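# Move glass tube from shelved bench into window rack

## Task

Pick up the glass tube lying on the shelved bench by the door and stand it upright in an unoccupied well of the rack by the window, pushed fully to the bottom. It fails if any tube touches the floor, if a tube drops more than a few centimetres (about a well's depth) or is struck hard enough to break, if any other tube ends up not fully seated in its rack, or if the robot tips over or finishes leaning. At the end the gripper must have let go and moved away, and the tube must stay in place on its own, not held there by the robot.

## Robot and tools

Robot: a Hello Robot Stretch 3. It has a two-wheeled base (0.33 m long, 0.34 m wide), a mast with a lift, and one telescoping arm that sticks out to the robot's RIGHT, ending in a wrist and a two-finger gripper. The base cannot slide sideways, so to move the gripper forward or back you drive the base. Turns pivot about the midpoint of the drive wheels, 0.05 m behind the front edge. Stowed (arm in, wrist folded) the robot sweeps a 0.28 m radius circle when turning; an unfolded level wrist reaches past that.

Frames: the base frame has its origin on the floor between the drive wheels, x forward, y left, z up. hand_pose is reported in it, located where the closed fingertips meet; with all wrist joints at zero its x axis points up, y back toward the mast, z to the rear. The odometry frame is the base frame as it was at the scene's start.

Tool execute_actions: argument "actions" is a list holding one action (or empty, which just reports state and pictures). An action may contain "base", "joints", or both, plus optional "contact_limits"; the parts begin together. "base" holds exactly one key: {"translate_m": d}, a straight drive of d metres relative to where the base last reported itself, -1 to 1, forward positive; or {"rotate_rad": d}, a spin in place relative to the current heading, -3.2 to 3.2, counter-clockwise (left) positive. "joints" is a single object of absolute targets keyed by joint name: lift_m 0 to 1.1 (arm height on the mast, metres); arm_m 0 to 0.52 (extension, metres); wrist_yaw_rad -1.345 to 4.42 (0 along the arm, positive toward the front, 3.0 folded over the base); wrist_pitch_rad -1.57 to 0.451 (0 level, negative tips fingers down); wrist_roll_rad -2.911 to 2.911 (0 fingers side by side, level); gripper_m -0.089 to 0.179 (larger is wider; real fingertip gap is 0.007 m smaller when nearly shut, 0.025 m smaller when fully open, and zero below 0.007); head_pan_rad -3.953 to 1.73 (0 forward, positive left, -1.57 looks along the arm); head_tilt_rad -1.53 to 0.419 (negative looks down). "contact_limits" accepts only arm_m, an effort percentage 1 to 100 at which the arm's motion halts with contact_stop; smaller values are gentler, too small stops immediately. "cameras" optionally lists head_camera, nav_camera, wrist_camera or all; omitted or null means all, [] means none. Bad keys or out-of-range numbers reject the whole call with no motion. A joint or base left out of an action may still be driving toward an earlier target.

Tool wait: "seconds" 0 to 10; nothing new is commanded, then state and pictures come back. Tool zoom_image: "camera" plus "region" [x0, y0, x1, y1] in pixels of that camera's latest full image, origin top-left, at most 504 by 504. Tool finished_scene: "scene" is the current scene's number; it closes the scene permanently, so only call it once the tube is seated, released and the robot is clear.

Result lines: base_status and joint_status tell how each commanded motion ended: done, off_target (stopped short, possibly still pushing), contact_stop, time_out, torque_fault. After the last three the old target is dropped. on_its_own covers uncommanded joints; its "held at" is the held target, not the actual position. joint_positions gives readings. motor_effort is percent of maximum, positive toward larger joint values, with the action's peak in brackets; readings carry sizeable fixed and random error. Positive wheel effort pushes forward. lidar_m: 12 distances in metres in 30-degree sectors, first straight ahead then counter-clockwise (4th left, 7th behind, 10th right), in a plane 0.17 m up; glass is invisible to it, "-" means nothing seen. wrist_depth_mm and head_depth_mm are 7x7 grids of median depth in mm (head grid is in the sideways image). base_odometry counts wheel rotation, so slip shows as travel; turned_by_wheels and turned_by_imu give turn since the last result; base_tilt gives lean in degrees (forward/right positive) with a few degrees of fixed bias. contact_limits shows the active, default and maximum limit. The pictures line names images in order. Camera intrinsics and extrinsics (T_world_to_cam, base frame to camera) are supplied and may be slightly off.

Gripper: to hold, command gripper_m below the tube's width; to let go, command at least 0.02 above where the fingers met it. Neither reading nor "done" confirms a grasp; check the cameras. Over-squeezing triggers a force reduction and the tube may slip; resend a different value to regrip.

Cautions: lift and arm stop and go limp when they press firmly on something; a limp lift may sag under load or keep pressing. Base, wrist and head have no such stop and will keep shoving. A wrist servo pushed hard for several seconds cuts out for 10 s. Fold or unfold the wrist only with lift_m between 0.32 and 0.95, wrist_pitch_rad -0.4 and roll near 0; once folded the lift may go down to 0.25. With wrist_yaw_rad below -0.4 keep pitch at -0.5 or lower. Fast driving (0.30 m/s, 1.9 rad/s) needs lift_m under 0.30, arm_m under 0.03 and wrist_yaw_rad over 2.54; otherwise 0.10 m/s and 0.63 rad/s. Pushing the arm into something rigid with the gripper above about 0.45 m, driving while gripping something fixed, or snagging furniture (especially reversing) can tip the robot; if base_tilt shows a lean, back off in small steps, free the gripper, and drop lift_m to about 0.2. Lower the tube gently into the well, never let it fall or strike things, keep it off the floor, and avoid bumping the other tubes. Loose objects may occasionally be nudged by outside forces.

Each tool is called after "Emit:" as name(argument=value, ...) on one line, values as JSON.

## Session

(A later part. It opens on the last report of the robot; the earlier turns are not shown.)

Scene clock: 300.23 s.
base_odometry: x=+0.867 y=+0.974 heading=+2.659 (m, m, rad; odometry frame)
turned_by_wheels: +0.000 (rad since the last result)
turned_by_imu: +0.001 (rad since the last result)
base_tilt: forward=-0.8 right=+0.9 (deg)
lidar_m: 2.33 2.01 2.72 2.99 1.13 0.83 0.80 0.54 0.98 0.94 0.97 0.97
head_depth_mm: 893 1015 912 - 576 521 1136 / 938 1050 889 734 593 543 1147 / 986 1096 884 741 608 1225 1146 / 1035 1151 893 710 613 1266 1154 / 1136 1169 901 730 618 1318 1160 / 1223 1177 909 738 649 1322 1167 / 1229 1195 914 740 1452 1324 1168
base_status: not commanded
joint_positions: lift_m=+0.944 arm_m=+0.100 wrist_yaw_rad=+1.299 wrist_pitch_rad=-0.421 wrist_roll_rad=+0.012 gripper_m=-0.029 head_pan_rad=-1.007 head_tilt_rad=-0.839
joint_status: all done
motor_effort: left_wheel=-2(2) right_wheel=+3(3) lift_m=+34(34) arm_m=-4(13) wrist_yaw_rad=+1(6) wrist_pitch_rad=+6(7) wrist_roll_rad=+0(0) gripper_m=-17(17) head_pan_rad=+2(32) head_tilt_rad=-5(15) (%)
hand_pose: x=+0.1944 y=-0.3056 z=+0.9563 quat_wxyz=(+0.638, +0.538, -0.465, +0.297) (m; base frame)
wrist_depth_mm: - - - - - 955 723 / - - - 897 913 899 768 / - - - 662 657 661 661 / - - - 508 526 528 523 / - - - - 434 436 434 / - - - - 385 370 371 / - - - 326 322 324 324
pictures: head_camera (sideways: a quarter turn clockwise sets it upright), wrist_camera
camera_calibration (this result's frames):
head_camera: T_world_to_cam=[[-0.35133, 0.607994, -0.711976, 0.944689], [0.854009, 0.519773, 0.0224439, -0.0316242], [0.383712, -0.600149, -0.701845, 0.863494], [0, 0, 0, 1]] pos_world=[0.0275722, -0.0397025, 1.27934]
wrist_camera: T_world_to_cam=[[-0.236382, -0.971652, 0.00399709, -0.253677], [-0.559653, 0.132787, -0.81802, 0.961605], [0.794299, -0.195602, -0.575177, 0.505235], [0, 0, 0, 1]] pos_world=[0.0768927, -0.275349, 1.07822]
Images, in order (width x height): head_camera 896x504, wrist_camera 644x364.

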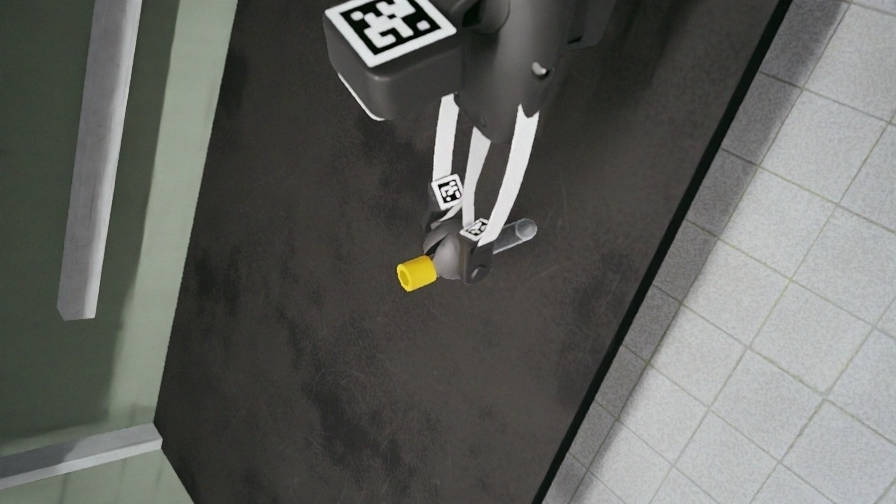

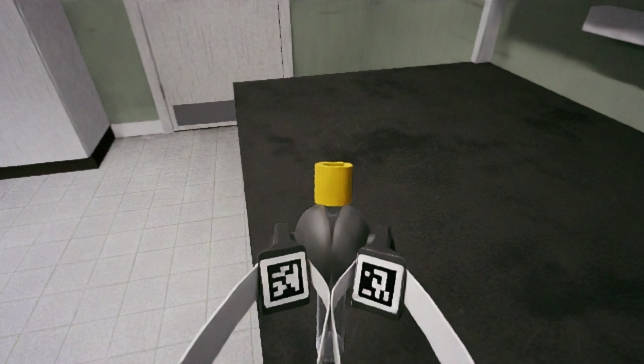

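Emit:
execute_actions(actions=[{"base": {"rotate_rad": 1.56}, "joints": {"arm_m": 0.0, "wrist_yaw_rad": 2.62, "lift_m": 0.86, "head_pan_rad": 0.0, "head_tilt_rad": -0.5}}])

Scene clock: 316.93 s.
base_odometry: x=+0.867 y=+0.974 heading=-2.064 (m, m, rad; odometry frame)
turned_by_wheels: +1.560 (rad since the last result)
turned_by_imu: +1.544 (rad since the last result)
base_tilt: forward=-0.7 right=+0.8 (deg)
lidar_m: 3.00 1.14 0.83 0.80 0.56 0.98 0.94 0.97 0.97 2.33 2.01 2.70
head_depth_mm: 3231 3484 3721 2816 2043 1607 1333 / 3236 3392 3773 2865 2065 1633 1345 / 3251 3274 3809 2902 2087 1636 1350 / 3231 3410 3710 2897 2103 1643 1351 / 3217 3384 3681 2980 2122 1669 1366 / 3178 3382 3711 2982 2163 1679 1375 / 3206 3437 3765 3025 2161 1682 1382
base_status: done
joint_positions: lift_m=+0.861 arm_m=+0.000 wrist_yaw_rad=+2.618 wrist_pitch_rad=-0.419 wrist_roll_rad=+0.012 gripper_m=-0.029 head_pan_rad=-0.007 head_tilt_rad=-0.507
joint_status: all done
motor_effort: left_wheel=-2(6) right_wheel=+4(7) lift_m=+9(30) arm_m=-5(4) wrist_yaw_rad=+2(4) wrist_pitch_rad=+5(5) wrist_roll_rad=+0(0) gripper_m=-17(16) head_pan_rad=+3(40) head_tilt_rad=+3(23) (%)
hand_pose: x=+0.0908 y=+0.0489 z=+0.8732 quat_wxyz=(+0.321, +0.710, -0.038, +0.626) (m; base frame)
wrist_depth_mm: - 730 774 862 - - - / - - 818 934 - - - / - - 897 - - - - / - - - - - - - / - - - - - - - / - - - - - - - / - - - - - - -
pictures: head_camera (sideways: a quarter turn clockwise sets it upright), nav_camera (sideways: a quarter turn counterclockwise sets it upright), wrist_camera
camera_calibration (this result's frames):
head_camera: T_world_to_cam=[[-0.431034, 0.0310783, -0.9018, 1.19266], [0.0159768, 0.999513, 0.0268093, -0.032206], [0.902194, -0.0028522, -0.431321, 0.508386], [0, 0, 0, 1]] pos_world=[0.0559275, -0.00342535, 1.29568]
nav_camera: T_world_to_cam=[[0.493573, -0.0299036, 0.86919, -1.09026], [0.0163761, -0.998912, -0.0436658, 0.105219], [0.86955, 0.0357862, -0.492546, 0.592077], [0, 0, 0, 1]] pos_world=[0.0215571, 0.0513138, 1.24386]
wrist_camera: T_world_to_cam=[[0.88232, -0.470633, 0.00404121, -0.0595308], [-0.267333, -0.508214, -0.818689, 0.793933], [0.387355, 0.721265, -0.574223, 0.600341], [0, 0, 0, 1]] pos_world=[0.0322248, -0.0575341, 0.994954]
Images, in order (width x height): head_camera 896x504, nav_camera 672x504, wrist_camera 644x364.

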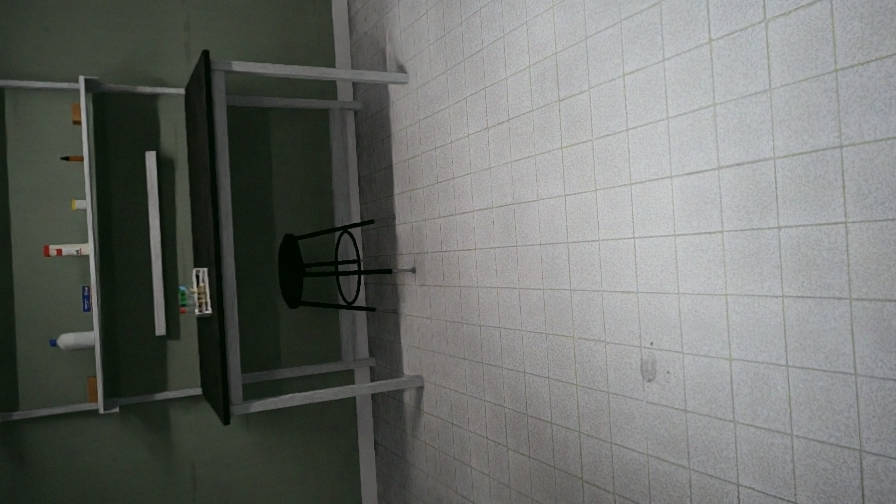

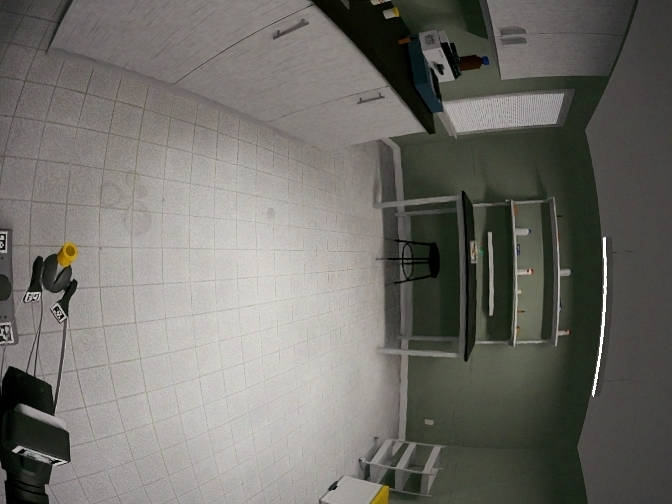

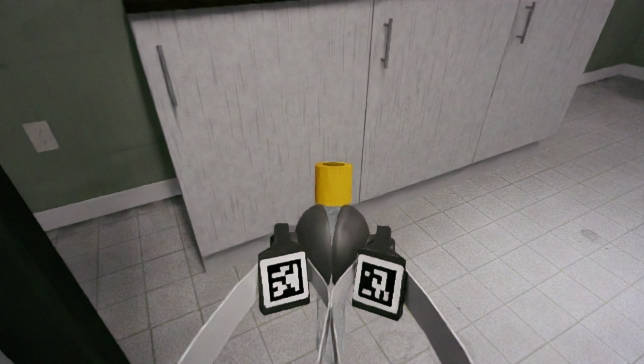

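Emit:
execute_actions(actions=[{"base": {"translate_m": 0.55}, "joints": {"lift_m": 0.293}}], cameras=["nav_camera", "wrist_camera"])

Scene clock: 326.77 s.
base_odometry: x=+0.606 y=+0.489 heading=-2.064 (m, m, rad; odometry frame)
turned_by_wheels: +0.000 (rad since the last result)
turned_by_imu: +0.005 (rad since the last result)
base_tilt: forward=-0.7 right=+0.9 (deg)
lidar_m: 2.46 1.14 0.83 0.80 0.83 0.97 1.49 1.54 1.24 1.90 1.97 2.50
head_depth_mm: 2711 2868 3233 2688 2051 1624 1340 / 2720 2896 3200 2871 2068 1622 1344 / 2682 2871 3195 2875 2100 1635 1350 / 2751 2906 3145 2929 2126 1656 1358 / 2731 2888 3183 2942 2118 1660 1370 / 2687 2886 3140 2856 2157 1680 1371 / 2701 2917 3246 3058 2161 1685 1375
base_status: done
joint_positions: lift_m=+0.294 arm_m=+0.000 wrist_yaw_rad=+2.618 wrist_pitch_rad=-0.419 wrist_roll_rad=+0.012 gripper_m=-0.029 head_pan_rad=-0.007 head_tilt_rad=-0.506
joint_status: all done
motor_effort: left_wheel=-2(9) right_wheel=+3(11) lift_m=+8(8) arm_m=-5(4) wrist_yaw_rad=+2(2) wrist_pitch_rad=+5(5) wrist_roll_rad=+0(0) gripper_m=-16(17) head_pan_rad=+3(3) head_tilt_rad=+2(3) (%)
hand_pose: x=+0.0908 y=+0.0490 z=+0.3062 quat_wxyz=(+0.321, +0.710, -0.038, +0.626) (m; base frame)
wrist_depth_mm: 636 709 773 859 - - - / 664 749 870 - - - - / 760 835 904 891 898 878 886 / 723 715 713 682 711 706 702 / 619 591 593 - 591 590 594 / - 510 519 - 522 502 498 / - - 442 440 437 437 434
pictures: nav_camera (sideways: a quarter turn counterclockwise sets it upright), wrist_camera
camera_calibration (this result's frames):
nav_camera: T_world_to_cam=[[0.492293, -0.0298434, 0.869918, -1.0912], [0.0165444, -0.998911, -0.0436311, 0.105173], [0.870273, 0.0358715, -0.491263, 0.590402], [0, 0, 0, 1]] pos_world=[0.0216374, 0.0513148, 1.24388]
wrist_camera: T_world_to_cam=[[0.882447, -0.470395, 0.00405387, -0.0572059], [-0.267038, -0.508013, -0.81891, 0.329868], [0.38727, 0.721562, -0.573908, 0.274657], [0, 0, 0, 1]] pos_world=[0.0322019, -0.0575141, 0.427992]
Images, in order (width x height): nav_camera 672x504, wrist_camera 644x364.

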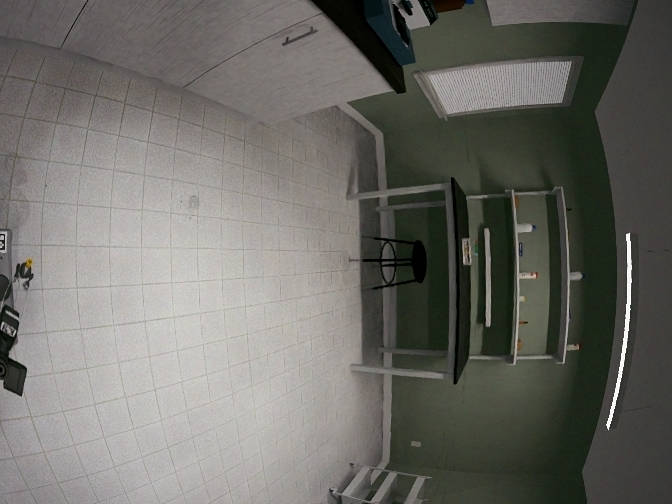

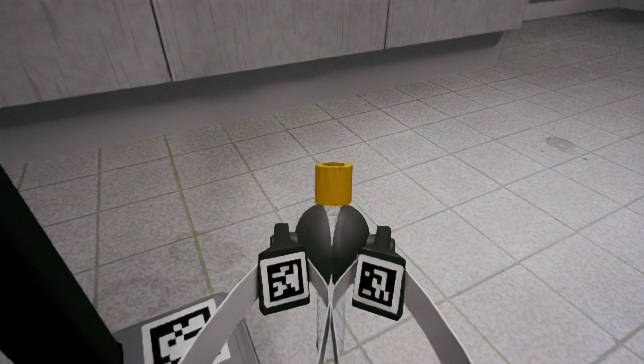

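Emit:
execute_actions(actions=[{"base": {"translate_m": 1.0}, "joints": {"head_tilt_rad": -0.45}}], cameras=["head_camera", "wrist_camera"])

Scene clock: 333.03 s.
base_odometry: x=+0.133 y=-0.391 heading=-2.064 (m, m, rad; odometry frame)
turned_by_wheels: +0.000 (rad since the last result)
turned_by_imu: +0.005 (rad since the last result)
base_tilt: forward=-0.6 right=+0.9 (deg)
lidar_m: 1.45 1.51 0.83 0.80 0.83 1.14 1.91 2.03 1.97 1.90 1.98 1.59
head_depth_mm: 1865 2005 1565 2297 2187 1701 1383 / 1846 1966 1594 2305 2235 1723 1390 / 1837 1973 1635 2292 2140 1729 1404 / 1812 1957 1651 1822 2107 1739 1412 / 1831 1965 1529 2262 2211 1755 1418 / 1807 1994 1765 2291 2315 1763 1423 / 1831 1971 1808 2326 2136 1719 1434
base_status: done
joint_positions: lift_m=+0.294 arm_m=+0.000 wrist_yaw_rad=+2.619 wrist_pitch_rad=-0.419 wrist_roll_rad=+0.012 gripper_m=-0.029 head_pan_rad=-0.007 head_tilt_rad=-0.457
joint_status: all done
motor_effort: left_wheel=-2(7) right_wheel=+3(10) lift_m=+9(9) arm_m=-5(5) wrist_yaw_rad=+1(1) wrist_pitch_rad=+5(5) wrist_roll_rad=+0(0) gripper_m=-17(16) head_pan_rad=+3(2) head_tilt_rad=+3(10) (%)
hand_pose: x=+0.0907 y=+0.0490 z=+0.3062 quat_wxyz=(+0.321, +0.710, -0.038, +0.626) (m; base frame)
wrist_depth_mm: 637 693 757 - - - - / 689 749 886 - - - - / 762 824 885 883 888 893 895 / 715 711 717 680 712 709 702 / 617 584 587 - 592 583 591 / - 506 520 - 516 508 498 / - - 440 440 442 442 436
pictures: head_camera (sideways: a quarter turn clockwise sets it upright), wrist_camera
camera_calibration (this result's frames):
head_camera: T_world_to_cam=[[-0.385146, 0.0306973, -0.922345, 1.21918], [0.014472, 0.999525, 0.0272229, -0.0327371], [0.922742, -0.00286338, -0.385407, 0.448513], [0, 0, 0, 1]] pos_world=[0.0561757, -0.00341981, 1.29826]
wrist_camera: T_world_to_cam=[[0.882533, -0.470233, 0.00405391, -0.0571805], [-0.266944, -0.50806, -0.818911, 0.329859], [0.387139, 0.721634, -0.573906, 0.27466], [0, 0, 0, 1]] pos_world=[0.0321858, -0.0575043, 0.427986]
Images, in order (width x height): head_camera 896x504, wrist_camera 644x364.

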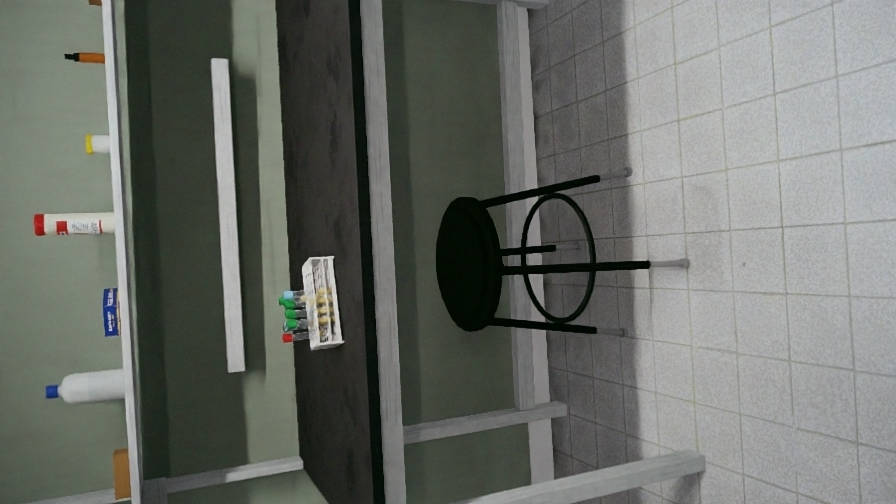

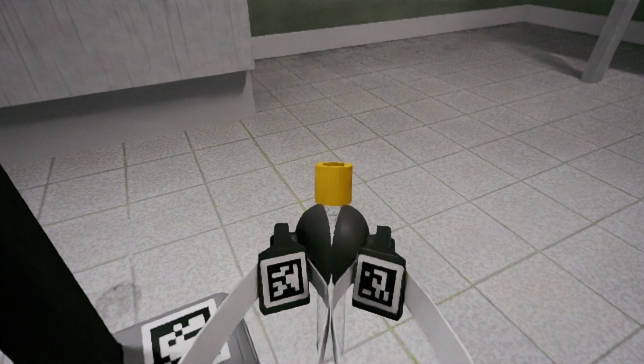

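Emit:
execute_actions(actions=[{"base": {"translate_m": 0.7}, "joints": {"head_tilt_rad": -0.6, "head_pan_rad": 0.1}}], cameras=["head_camera", "nav_camera"])

Scene clock: 342.17 s.
base_odometry: x=-0.199 y=-1.008 heading=-2.064 (m, m, rad; odometry frame)
turned_by_wheels: +0.000 (rad since the last result)
turned_by_imu: +0.004 (rad since the last result)
base_tilt: forward=-0.6 right=+0.8 (deg)
lidar_m: 0.74 0.90 1.47 1.42 1.00 1.14 2.60 2.69 2.04 1.90 1.06 1.37
head_depth_mm: 1209 1309 998 757 1722 1507 1258 / 1219 1321 1016 767 1679 1472 1279 / 1217 1340 1020 776 1097 1530 1278 / 1233 1355 901 788 1117 1463 1251 / 1235 1353 911 793 1785 1501 1292 / 1246 1377 1084 807 1800 1560 1300 / 1256 1367 1099 817 1876 1567 1276
base_status: done
joint_positions: lift_m=+0.294 arm_m=+0.000 wrist_yaw_rad=+2.619 wrist_pitch_rad=-0.419 wrist_roll_rad=+0.012 gripper_m=-0.029 head_pan_rad=+0.093 head_tilt_rad=-0.593
joint_status: all done
motor_effort: left_wheel=-2(6) right_wheel=+4(12) lift_m=+8(9) arm_m=-5(4) wrist_yaw_rad=+1(1) wrist_pitch_rad=+5(5) wrist_roll_rad=+0(0) gripper_m=-16(17) head_pan_rad=+2(14) head_tilt_rad=-2(16) (%)
hand_pose: x=+0.0907 y=+0.0490 z=+0.3062 quat_wxyz=(+0.321, +0.710, -0.038, +0.626) (m; base frame)
wrist_depth_mm: - - - - - - - / - - - - - - - / 902 909 901 884 901 897 888 / 728 708 721 686 712 705 708 / 606 595 587 - 591 583 591 / - 505 523 - 516 503 495 / - - 440 438 439 442 435
pictures: head_camera (sideways: a quarter turn clockwise sets it upright), nav_camera (sideways: a quarter turn counterclockwise sets it upright)
camera_calibration (this result's frames):
head_camera: T_world_to_cam=[[-0.507574, -0.0191812, -0.861395, 1.14042], [-0.0816817, 0.996321, 0.025945, -0.0304822], [0.857728, 0.0835292, -0.507273, 0.607486], [0, 0, 0, 1]] pos_world=[0.0553004, 0.00150186, 1.2913]
nav_camera: T_world_to_cam=[[0.566661, 0.0263152, 0.82353, -1.03116], [0.112251, -0.992637, -0.0455197, 0.107043], [0.816269, 0.118236, -0.565443, 0.687246], [0, 0, 0, 1]] pos_world=[0.0113272, 0.0521324, 1.24266]
Images, in order (width x height): head_camera 896x504, nav_camera 672x504.

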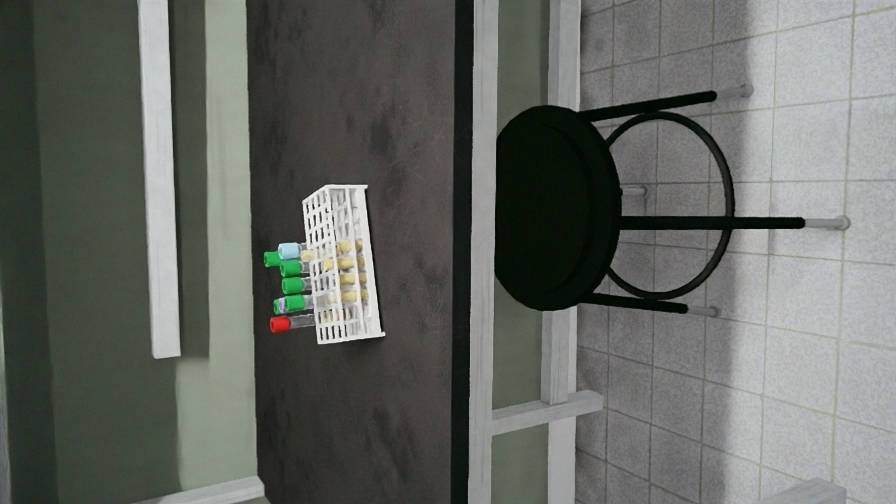

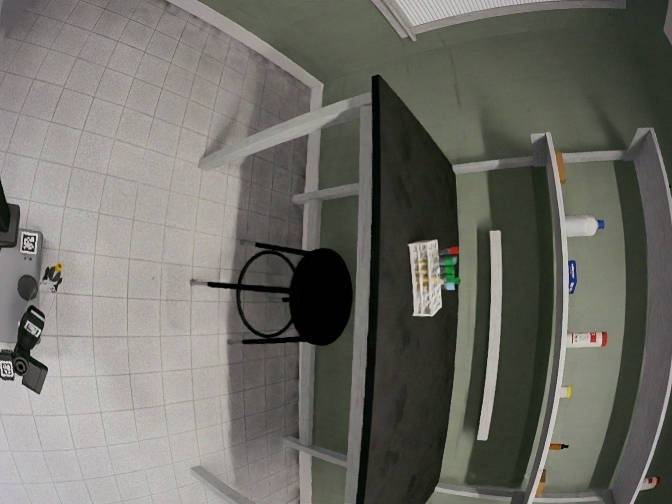

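Emit:
zoom_image(camera="head_camera", region=[240, 170, 420, 360])

Region (240, 170, 420, 360) of head_camera's 896x504 image, scaled by 2.653, with more detail than that image has; it fills the left 477 columns of this view, and the rest is white.

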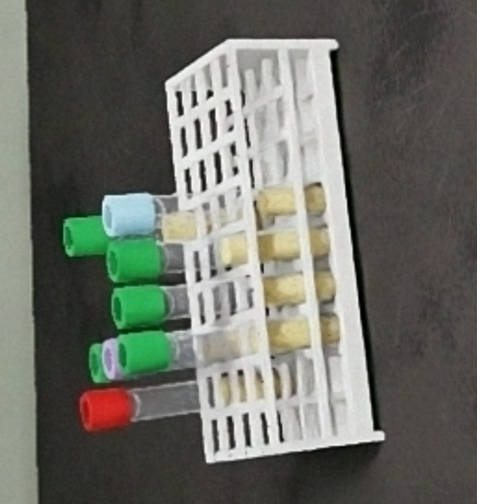

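Emit:
execute_actions(actions=[{"base": {"translate_m": 0.30}, "joints": {"lift_m": 0.66, "wrist_yaw_rad": 2.0, "head_tilt_rad": -0.75}}], cameras=["head_camera", "nav_camera"])

Scene clock: 382.03 s.
base_odometry: x=-0.341 y=-1.272 heading=-2.065 (m, m, rad; odometry frame)
turned_by_wheels: +0.000 (rad since the last result)
turned_by_imu: +0.003 (rad since the last result)
base_tilt: forward=-0.7 right=+0.8 (deg)
lidar_m: 0.45 0.72 0.69 1.42 1.08 1.14 2.89 2.69 1.98 1.89 0.90 0.65
head_depth_mm: 921 1008 723 563 486 1357 1178 / 929 1024 728 567 491 1282 1181 / 940 1037 736 573 493 1289 1180 / 954 1049 649 577 498 1034 1168 / 955 1056 616 581 516 1355 1195 / 967 1070 677 586 518 1388 1205 / 1005 1073 769 590 523 1406 1213
base_status: done
joint_positions: lift_m=+0.659 arm_m=+0.000 wrist_yaw_rad=+2.002 wrist_pitch_rad=-0.419 wrist_roll_rad=+0.012 gripper_m=-0.029 head_pan_rad=+0.093 head_tilt_rad=-0.741
joint_status: all done
motor_effort: left_wheel=-2(5) right_wheel=+2(10) lift_m=+35(36) arm_m=-4(5) wrist_yaw_rad=+0(3) wrist_pitch_rad=+5(5) wrist_roll_rad=+0(0) gripper_m=-17(17) head_pan_rad=+3(3) head_tilt_rad=-4(17) (%)
hand_pose: x=+0.1825 y=-0.0516 z=+0.6717 quat_wxyz=(+0.496, +0.665, -0.252, +0.499) (m; base frame)
wrist_depth_mm: 590 - - - - 886 790 / - - - - 671 919 849 / - - - 752 497 548 901 / - - - - - - 957 / - - - - - - 939 / 939 921 934 - 923 886 929 / 807 819 805 807 807 802 793
pictures: head_camera (sideways: a quarter turn clockwise sets it upright), nav_camera (sideways: a quarter turn counterclockwise sets it upright)
camera_calibration (this result's frames):
head_camera: T_world_to_cam=[[-0.628193, -0.0304917, -0.77746, 1.03173], [-0.0781044, 0.996656, 0.0240204, -0.0279936], [0.774127, 0.0758125, -0.628474, 0.765676], [0, 0, 0, 1]] pos_world=[0.0532049, 0.00131122, 1.284]
nav_camera: T_world_to_cam=[[0.681092, 0.0370541, 0.731259, -0.911585], [0.105474, -0.993267, -0.047908, 0.110184], [0.724561, 0.109759, -0.680415, 0.837366], [0, 0, 0, 1]] pos_world=[0.0025286, 0.0513121, 1.24164]
Images, in order (width x height): head_camera 896x504, nav_camera 672x504.

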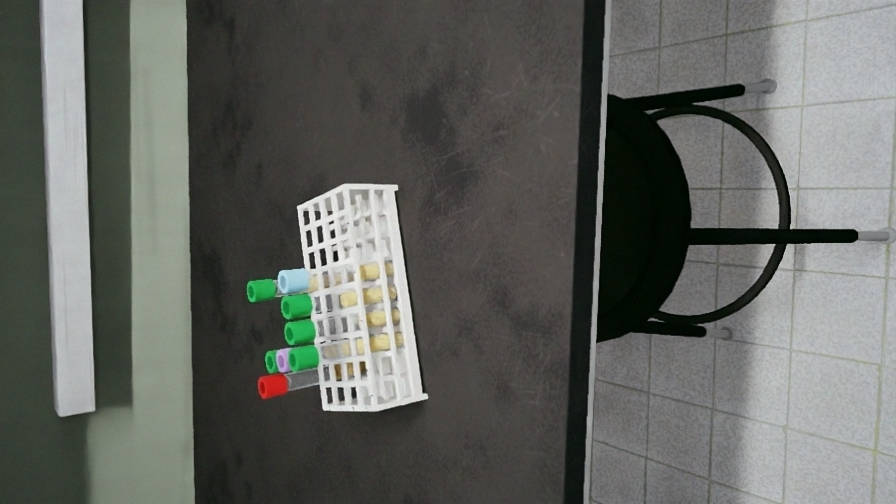

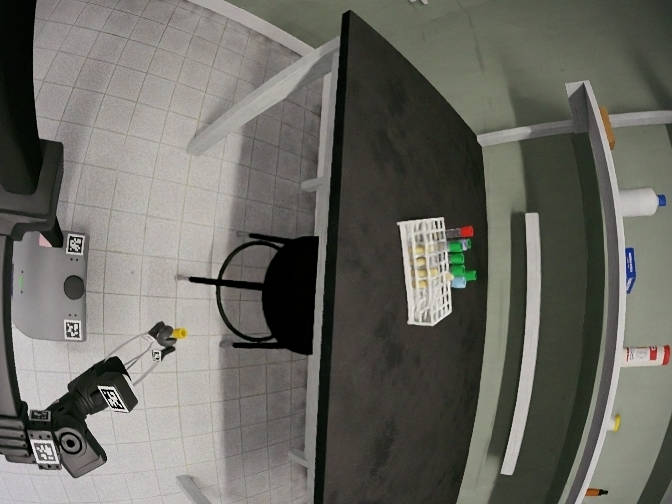

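Emit:
zoom_image(camera="head_camera", region=[235, 170, 445, 420])

Region (235, 170, 445, 420) of head_camera's 896x504 image, scaled by 2.016, with more detail than that image has; it fills the left 423 columns of this view, and the rest is white.

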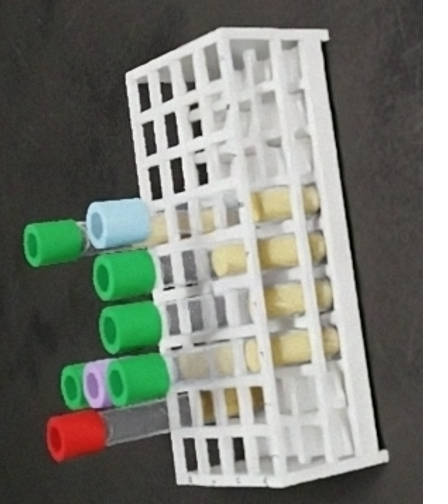

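Emit:
execute_actions(actions=[{"base": {"rotate_rad": 1.175}, "joints": {"lift_m": 0.955, "wrist_yaw_rad": 1.6, "wrist_pitch_rad": 0.03, "head_pan_rad": -1.1, "head_tilt_rad": -0.6}}])

Scene clock: 389.73 s.
base_odometry: x=-0.341 y=-1.272 heading=-0.890 (m, m, rad; odometry frame)
turned_by_wheels: +1.175 (rad since the last result)
turned_by_imu: +1.163 (rad since the last result)
base_tilt: forward=-0.7 right=+0.8 (deg)
lidar_m: 0.69 1.41 1.08 1.33 2.97 2.40 1.94 1.89 0.90 0.65 0.45 0.71
head_depth_mm: 950 1019 969 685 532 470 1285 / 963 1032 981 693 535 526 - / 963 1034 995 670 541 - - / 969 1034 1011 630 543 - - / 980 1049 1022 607 547 483 - / 987 1072 1044 666 552 1418 1289 / 987 1090 1061 731 557 1439 1292
base_status: done
joint_positions: lift_m=+0.954 arm_m=+0.000 wrist_yaw_rad=+1.602 wrist_pitch_rad=+0.008 wrist_roll_rad=+0.012 gripper_m=-0.029 head_pan_rad=-1.093 head_tilt_rad=-0.606
joint_status: all done
motor_effort: left_wheel=-2(4) right_wheel=+4(8) lift_m=+35(36) arm_m=-4(5) wrist_yaw_rad=-1(3) wrist_pitch_rad=+6(6) wrist_roll_rad=+0(0) gripper_m=-16(16) head_pan_rad=-4(41) head_tilt_rad=+3(15) (%)
hand_pose: x=+0.2349 y=-0.1374 z=+1.0708 quat_wxyz=(+0.488, +0.509, -0.497, +0.506) (m; base frame)
wrist_depth_mm: - - - - - - 721 / - - - - - - 899 / - - - - - - 903 / - - - - - - 863 / - - - - 625 630 636 / - - - - 465 436 442 / - - - - 671 336 338
pictures: head_camera (sideways: a quarter turn clockwise sets it upright), nav_camera (sideways: a quarter turn counterclockwise sets it upright), wrist_camera
camera_calibration (this result's frames):
head_camera: T_world_to_cam=[[-0.213431, 0.472992, -0.854825, 1.13006], [0.892892, 0.449531, 0.0257998, -0.0362376], [0.396474, -0.75776, -0.518275, 0.624614], [0, 0, 0, 1]] pos_world=[0.0259026, -0.0449119, 1.29066]
nav_camera: T_world_to_cam=[[0.242005, -0.524642, 0.816201, -1.01963], [-0.878115, -0.476255, -0.0457672, 0.113405], [0.412732, -0.705643, -0.575952, 0.703379], [0, 0, 0, 1]] pos_world=[0.0560308, 0.0154059, 1.24252]
wrist_camera: T_world_to_cam=[[0.0599201, -0.998049, 0.0175717, -0.16888], [-0.182312, -0.0282494, -0.982835, 1.12133], [0.981413, 0.055688, -0.183649, 0.143138], [0, 0, 0, 1]] pos_world=[0.0740737, -0.144844, 1.13133]
Images, in order (width x height): head_camera 896x504, nav_camera 672x504, wrist_camera 644x364.

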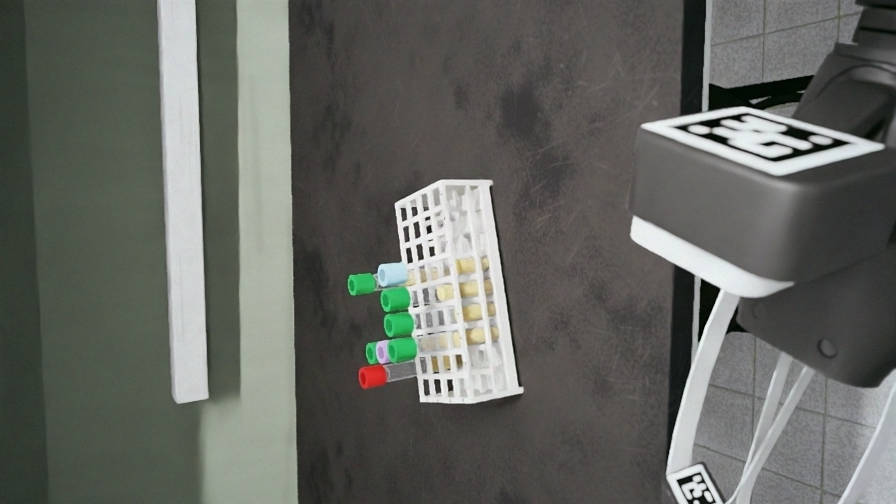

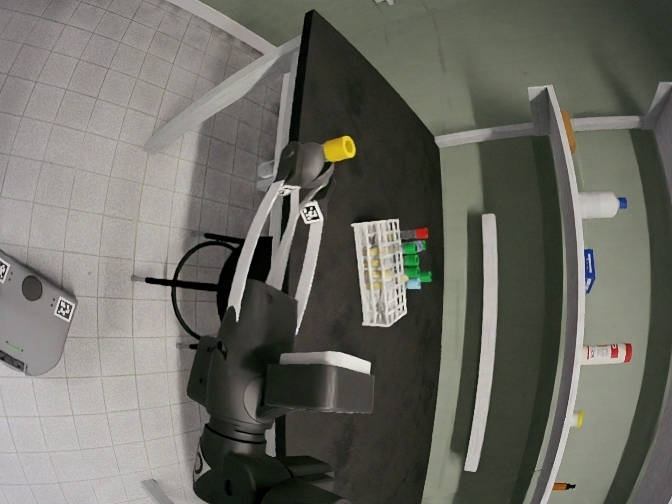

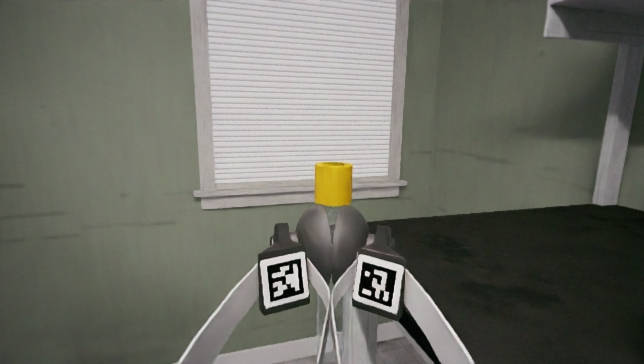

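Emit:
zoom_image(camera="head_camera", region=[385, 170, 505, 290])

Region (385, 170, 505, 290) of head_camera's 896x504 image, scaled by 4.200, with more detail than that image has.

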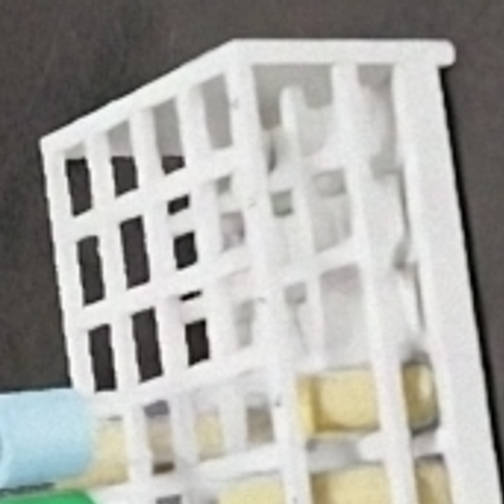

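Emit:
execute_actions(actions=[{"joints": {"arm_m": 0.27, "wrist_yaw_rad": 1.165, "head_pan_rad": -1.17, "head_tilt_rad": -0.55}}])

Scene clock: 405.83 s.
base_odometry: x=-0.341 y=-1.272 heading=-0.890 (m, m, rad; odometry frame)
turned_by_wheels: +0.000 (rad since the last result)
turned_by_imu: +0.002 (rad since the last result)
base_tilt: forward=-0.7 right=+0.8 (deg)
lidar_m: 0.69 1.42 1.08 1.32 2.96 2.40 1.94 1.88 0.90 0.65 0.45 0.71
head_depth_mm: 969 1030 1123 - 553 480 1286 / 969 1031 1110 693 569 484 1238 / 964 1033 1111 728 573 487 1222 / 972 1030 1116 680 579 477 801 / 966 1027 1107 631 583 478 1008 / 965 1022 1113 667 589 483 1330 / 967 1055 1125 795 593 486 1337
base_status: not commanded
joint_positions: lift_m=+0.954 arm_m=+0.270 wrist_yaw_rad=+1.165 wrist_pitch_rad=+0.008 wrist_roll_rad=+0.012 gripper_m=-0.029 head_pan_rad=-1.163 head_tilt_rad=-0.557
joint_status: all done
motor_effort: left_wheel=-2(2) right_wheel=+4(4) lift_m=+34(34) arm_m=+3(2) wrist_yaw_rad=+0(2) wrist_pitch_rad=+6(6) wrist_roll_rad=-1(0) gripper_m=-17(17) head_pan_rad=-4(11) head_tilt_rad=+3(10) (%)
hand_pose: x=+0.2143 y=-0.5158 z=+1.0708 quat_wxyz=(+0.586, +0.389, -0.595, +0.389) (m; base frame)
wrist_depth_mm: - - - 809 730 621 535 / - - - 946 782 638 541 / - - - - 774 610 519 / - - - 912 799 654 552 / - 609 585 - 620 621 555 / 421 426 281 - 462 434 439 / 327 301 254 263 319 335 335
pictures: head_camera (sideways: a quarter turn clockwise sets it upright), nav_camera (sideways: a quarter turn counterclockwise sets it upright), wrist_camera
camera_calibration (this result's frames):
head_camera: T_world_to_cam=[[-0.162686, 0.447386, -0.87942, 1.16183], [0.921727, 0.386945, 0.0263374, -0.0371151], [0.35207, -0.8063, -0.475318, 0.568992], [0, 0, 0, 1]] pos_world=[0.0228978, -0.0466446, 1.29316]
nav_camera: T_world_to_cam=[[0.188294, -0.502601, 0.843764, -1.05524], [-0.908485, -0.415513, -0.0447697, 0.112295], [0.373096, -0.758117, -0.534844, 0.65014], [0, 0, 0, 1]] pos_world=[0.0581485, 0.00917866, 1.24312]
wrist_camera: T_world_to_cam=[[-0.367407, -0.929894, 0.0175724, -0.418661], [-0.177174, 0.0514298, -0.982835, 1.14687], [0.913029, -0.364214, -0.183649, -0.017439], [0, 0, 0, 1]] pos_world=[0.0652981, -0.454645, 1.13133]
Images, in order (width x height): head_camera 896x504, nav_camera 672x504, wrist_camera 644x364.

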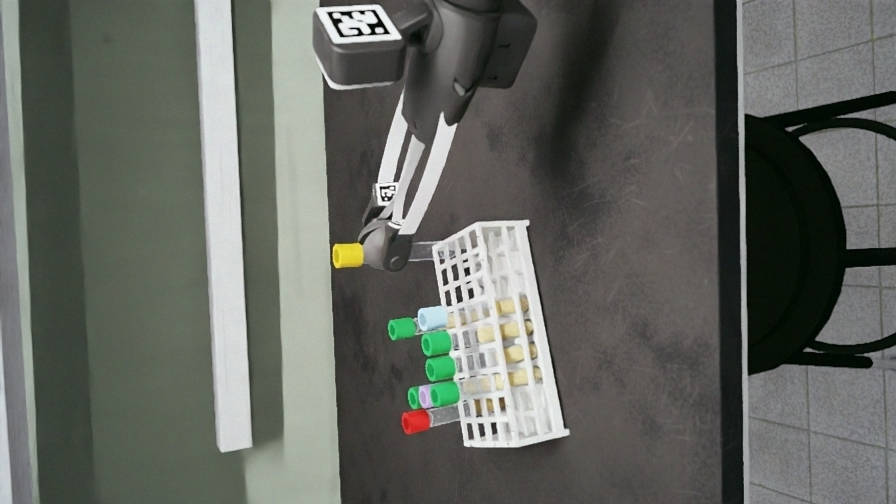

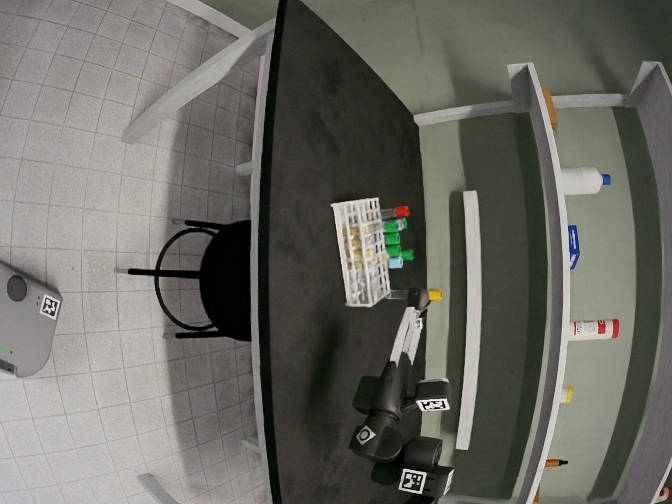

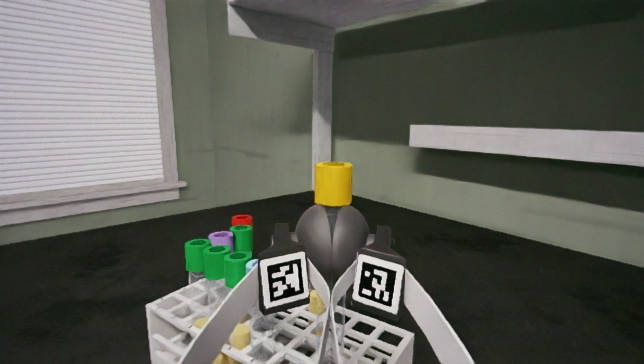

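Emit:
zoom_image(camera="head_camera", region=[320, 180, 545, 350])

Emit:
zoom_image(camera="wrist_camera", region=[140, 150, 480, 364])

Region (320, 180, 545, 350) of head_camera's 896x504 image, scaled by 2.240, with more detail than that image has; it fills the top 381 rows of this view, and the rest is white.

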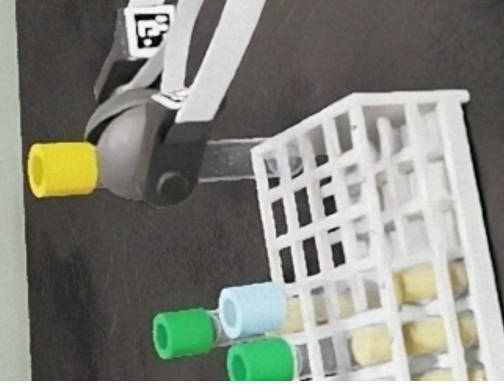

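Region (140, 150, 480, 364) of wrist_camera's 644x364 image, scaled by 1.482; it fills the top 317 rows of this view, and the rest is white.

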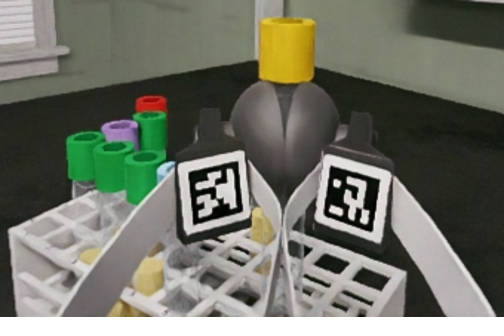

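Emit:
zoom_image(camera="head_camera", region=[400, 205, 500, 285])

Emit:
zoom_image(camera="head_camera", region=[325, 215, 425, 295])

Region (400, 205, 500, 285) of head_camera's 896x504 image, scaled by 5.040, with more detail than that image has; it fills the top 403 rows of this view, and the rest is white.

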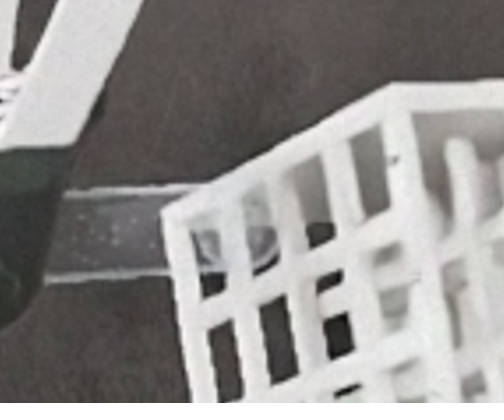

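Region (325, 215, 425, 295) of head_camera's 896x504 image, scaled by 5.040, with more detail than that image has; it fills the top 403 rows of this view, and the rest is white.

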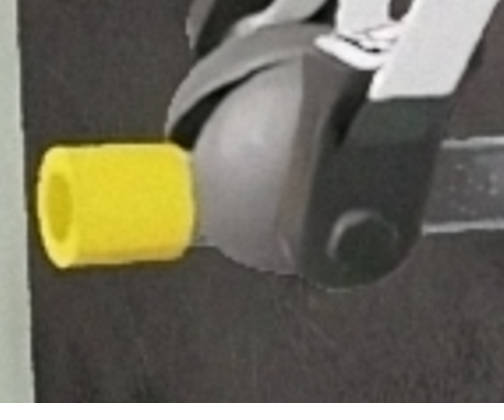

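Emit:
zoom_image(camera="wrist_camera", region=[260, 40, 420, 220])

Emit:
zoom_image(camera="wrist_camera", region=[270, 264, 420, 364])

Region (260, 40, 420, 220) of wrist_camera's 644x364 image, scaled by 2.800.

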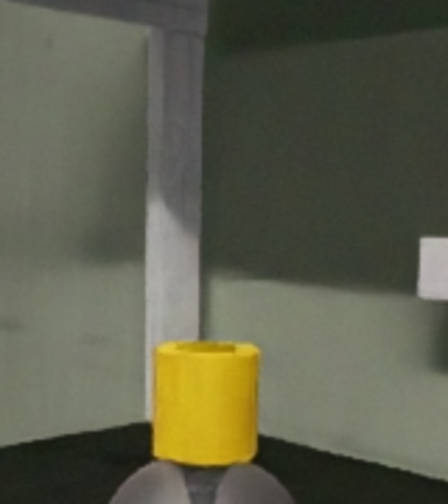

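Region (270, 264, 420, 364) of wrist_camera's 644x364 image, scaled by 3.360.

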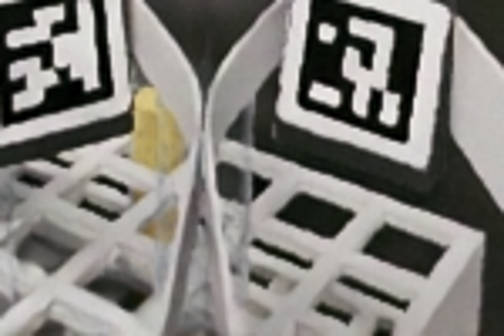

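Emit:
zoom_image(camera="head_camera", region=[465, 205, 545, 265])

Emit:
zoom_image(camera="head_camera", region=[455, 390, 585, 460])

Region (465, 205, 545, 265) of head_camera's 896x504 image, scaled by 6.300, with more detail than that image has; it fills the top 378 rows of this view, and the rest is white.

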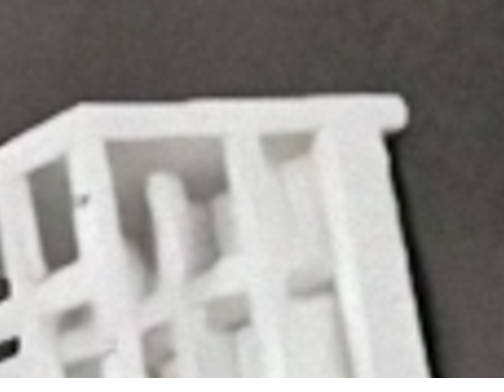

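Region (455, 390, 585, 460) of head_camera's 896x504 image, scaled by 3.877, with more detail than that image has; it fills the top 271 rows of this view, and the rest is white.

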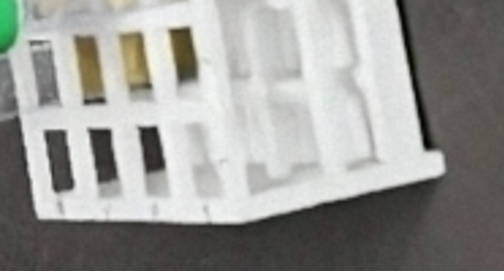

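Emit:
execute_actions(actions=[{"base": {"translate_m": -0.007}, "joints": {"arm_m": 0.277, "lift_m": 0.942}}], cameras=["head_camera", "wrist_camera"])

Scene clock: 459.97 s.
base_odometry: x=-0.345 y=-1.267 heading=-0.890 (m, m, rad; odometry frame)
turned_by_wheels: +0.000 (rad since the last result)
turned_by_imu: +0.001 (rad since the last result)
base_tilt: forward=-0.7 right=+0.8 (deg)
lidar_m: 0.70 1.42 1.09 1.33 2.97 2.39 1.93 1.88 0.89 0.65 0.45 0.72
head_depth_mm: 972 1031 1132 - 545 480 1296 / 973 1030 1113 694 569 483 1239 / 971 1032 1117 728 574 486 1220 / 968 1030 1116 693 579 490 802 / 969 1030 1112 660 584 494 1028 / 965 1030 1119 615 588 497 1302 / 967 1039 1130 797 592 488 1333
base_status: done
joint_positions: lift_m=+0.943 arm_m=+0.277 wrist_yaw_rad=+1.165 wrist_pitch_rad=+0.008 wrist_roll_rad=+0.012 gripper_m=-0.029 head_pan_rad=-1.163 head_tilt_rad=-0.557
joint_status: all done
motor_effort: left_wheel=-2(5) right_wheel=+3(6) lift_m=+8(32) arm_m=+4(4) wrist_yaw_rad=+0(0) wrist_pitch_rad=+6(6) wrist_roll_rad=+0(0) gripper_m=-17(16) head_pan_rad=-4(4) head_tilt_rad=+2(2) (%)
hand_pose: x=+0.2143 y=-0.5228 z=+1.0594 quat_wxyz=(+0.586, +0.389, -0.595, +0.389) (m; base frame)
wrist_depth_mm: - - - 825 731 620 531 / - - - 936 771 635 541 / - - - 952 762 612 510 / - - - 886 793 649 556 / 571 573 276 - 596 591 551 / 403 383 294 - 436 411 414 / 310 298 241 249 302 320 318
pictures: head_camera (sideways: a quarter turn clockwise sets it upright), wrist_camera
camera_calibration (this result's frames):
head_camera: T_world_to_cam=[[-0.162685, 0.447385, -0.87942, 1.16183], [0.921727, 0.386945, 0.0263374, -0.0371151], [0.35207, -0.806301, -0.475317, 0.568991], [0, 0, 0, 1]] pos_world=[0.0228977, -0.0466446, 1.29316]
wrist_camera: T_world_to_cam=[[-0.36741, -0.929893, 0.0175777, -0.424976], [-0.177003, 0.0513565, -0.98287, 1.13604], [0.913061, -0.364227, -0.183462, -0.0222878], [0, 0, 0, 1]] pos_world=[0.0652914, -0.461643, 1.11996]
Images, in order (width x height): head_camera 896x504, wrist_camera 644x364.

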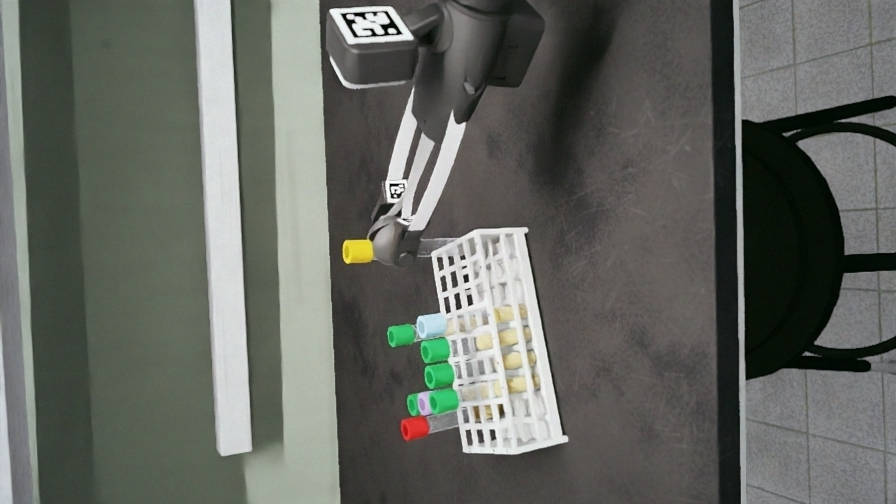

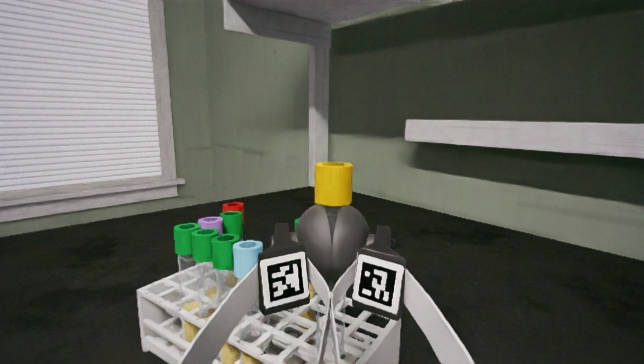

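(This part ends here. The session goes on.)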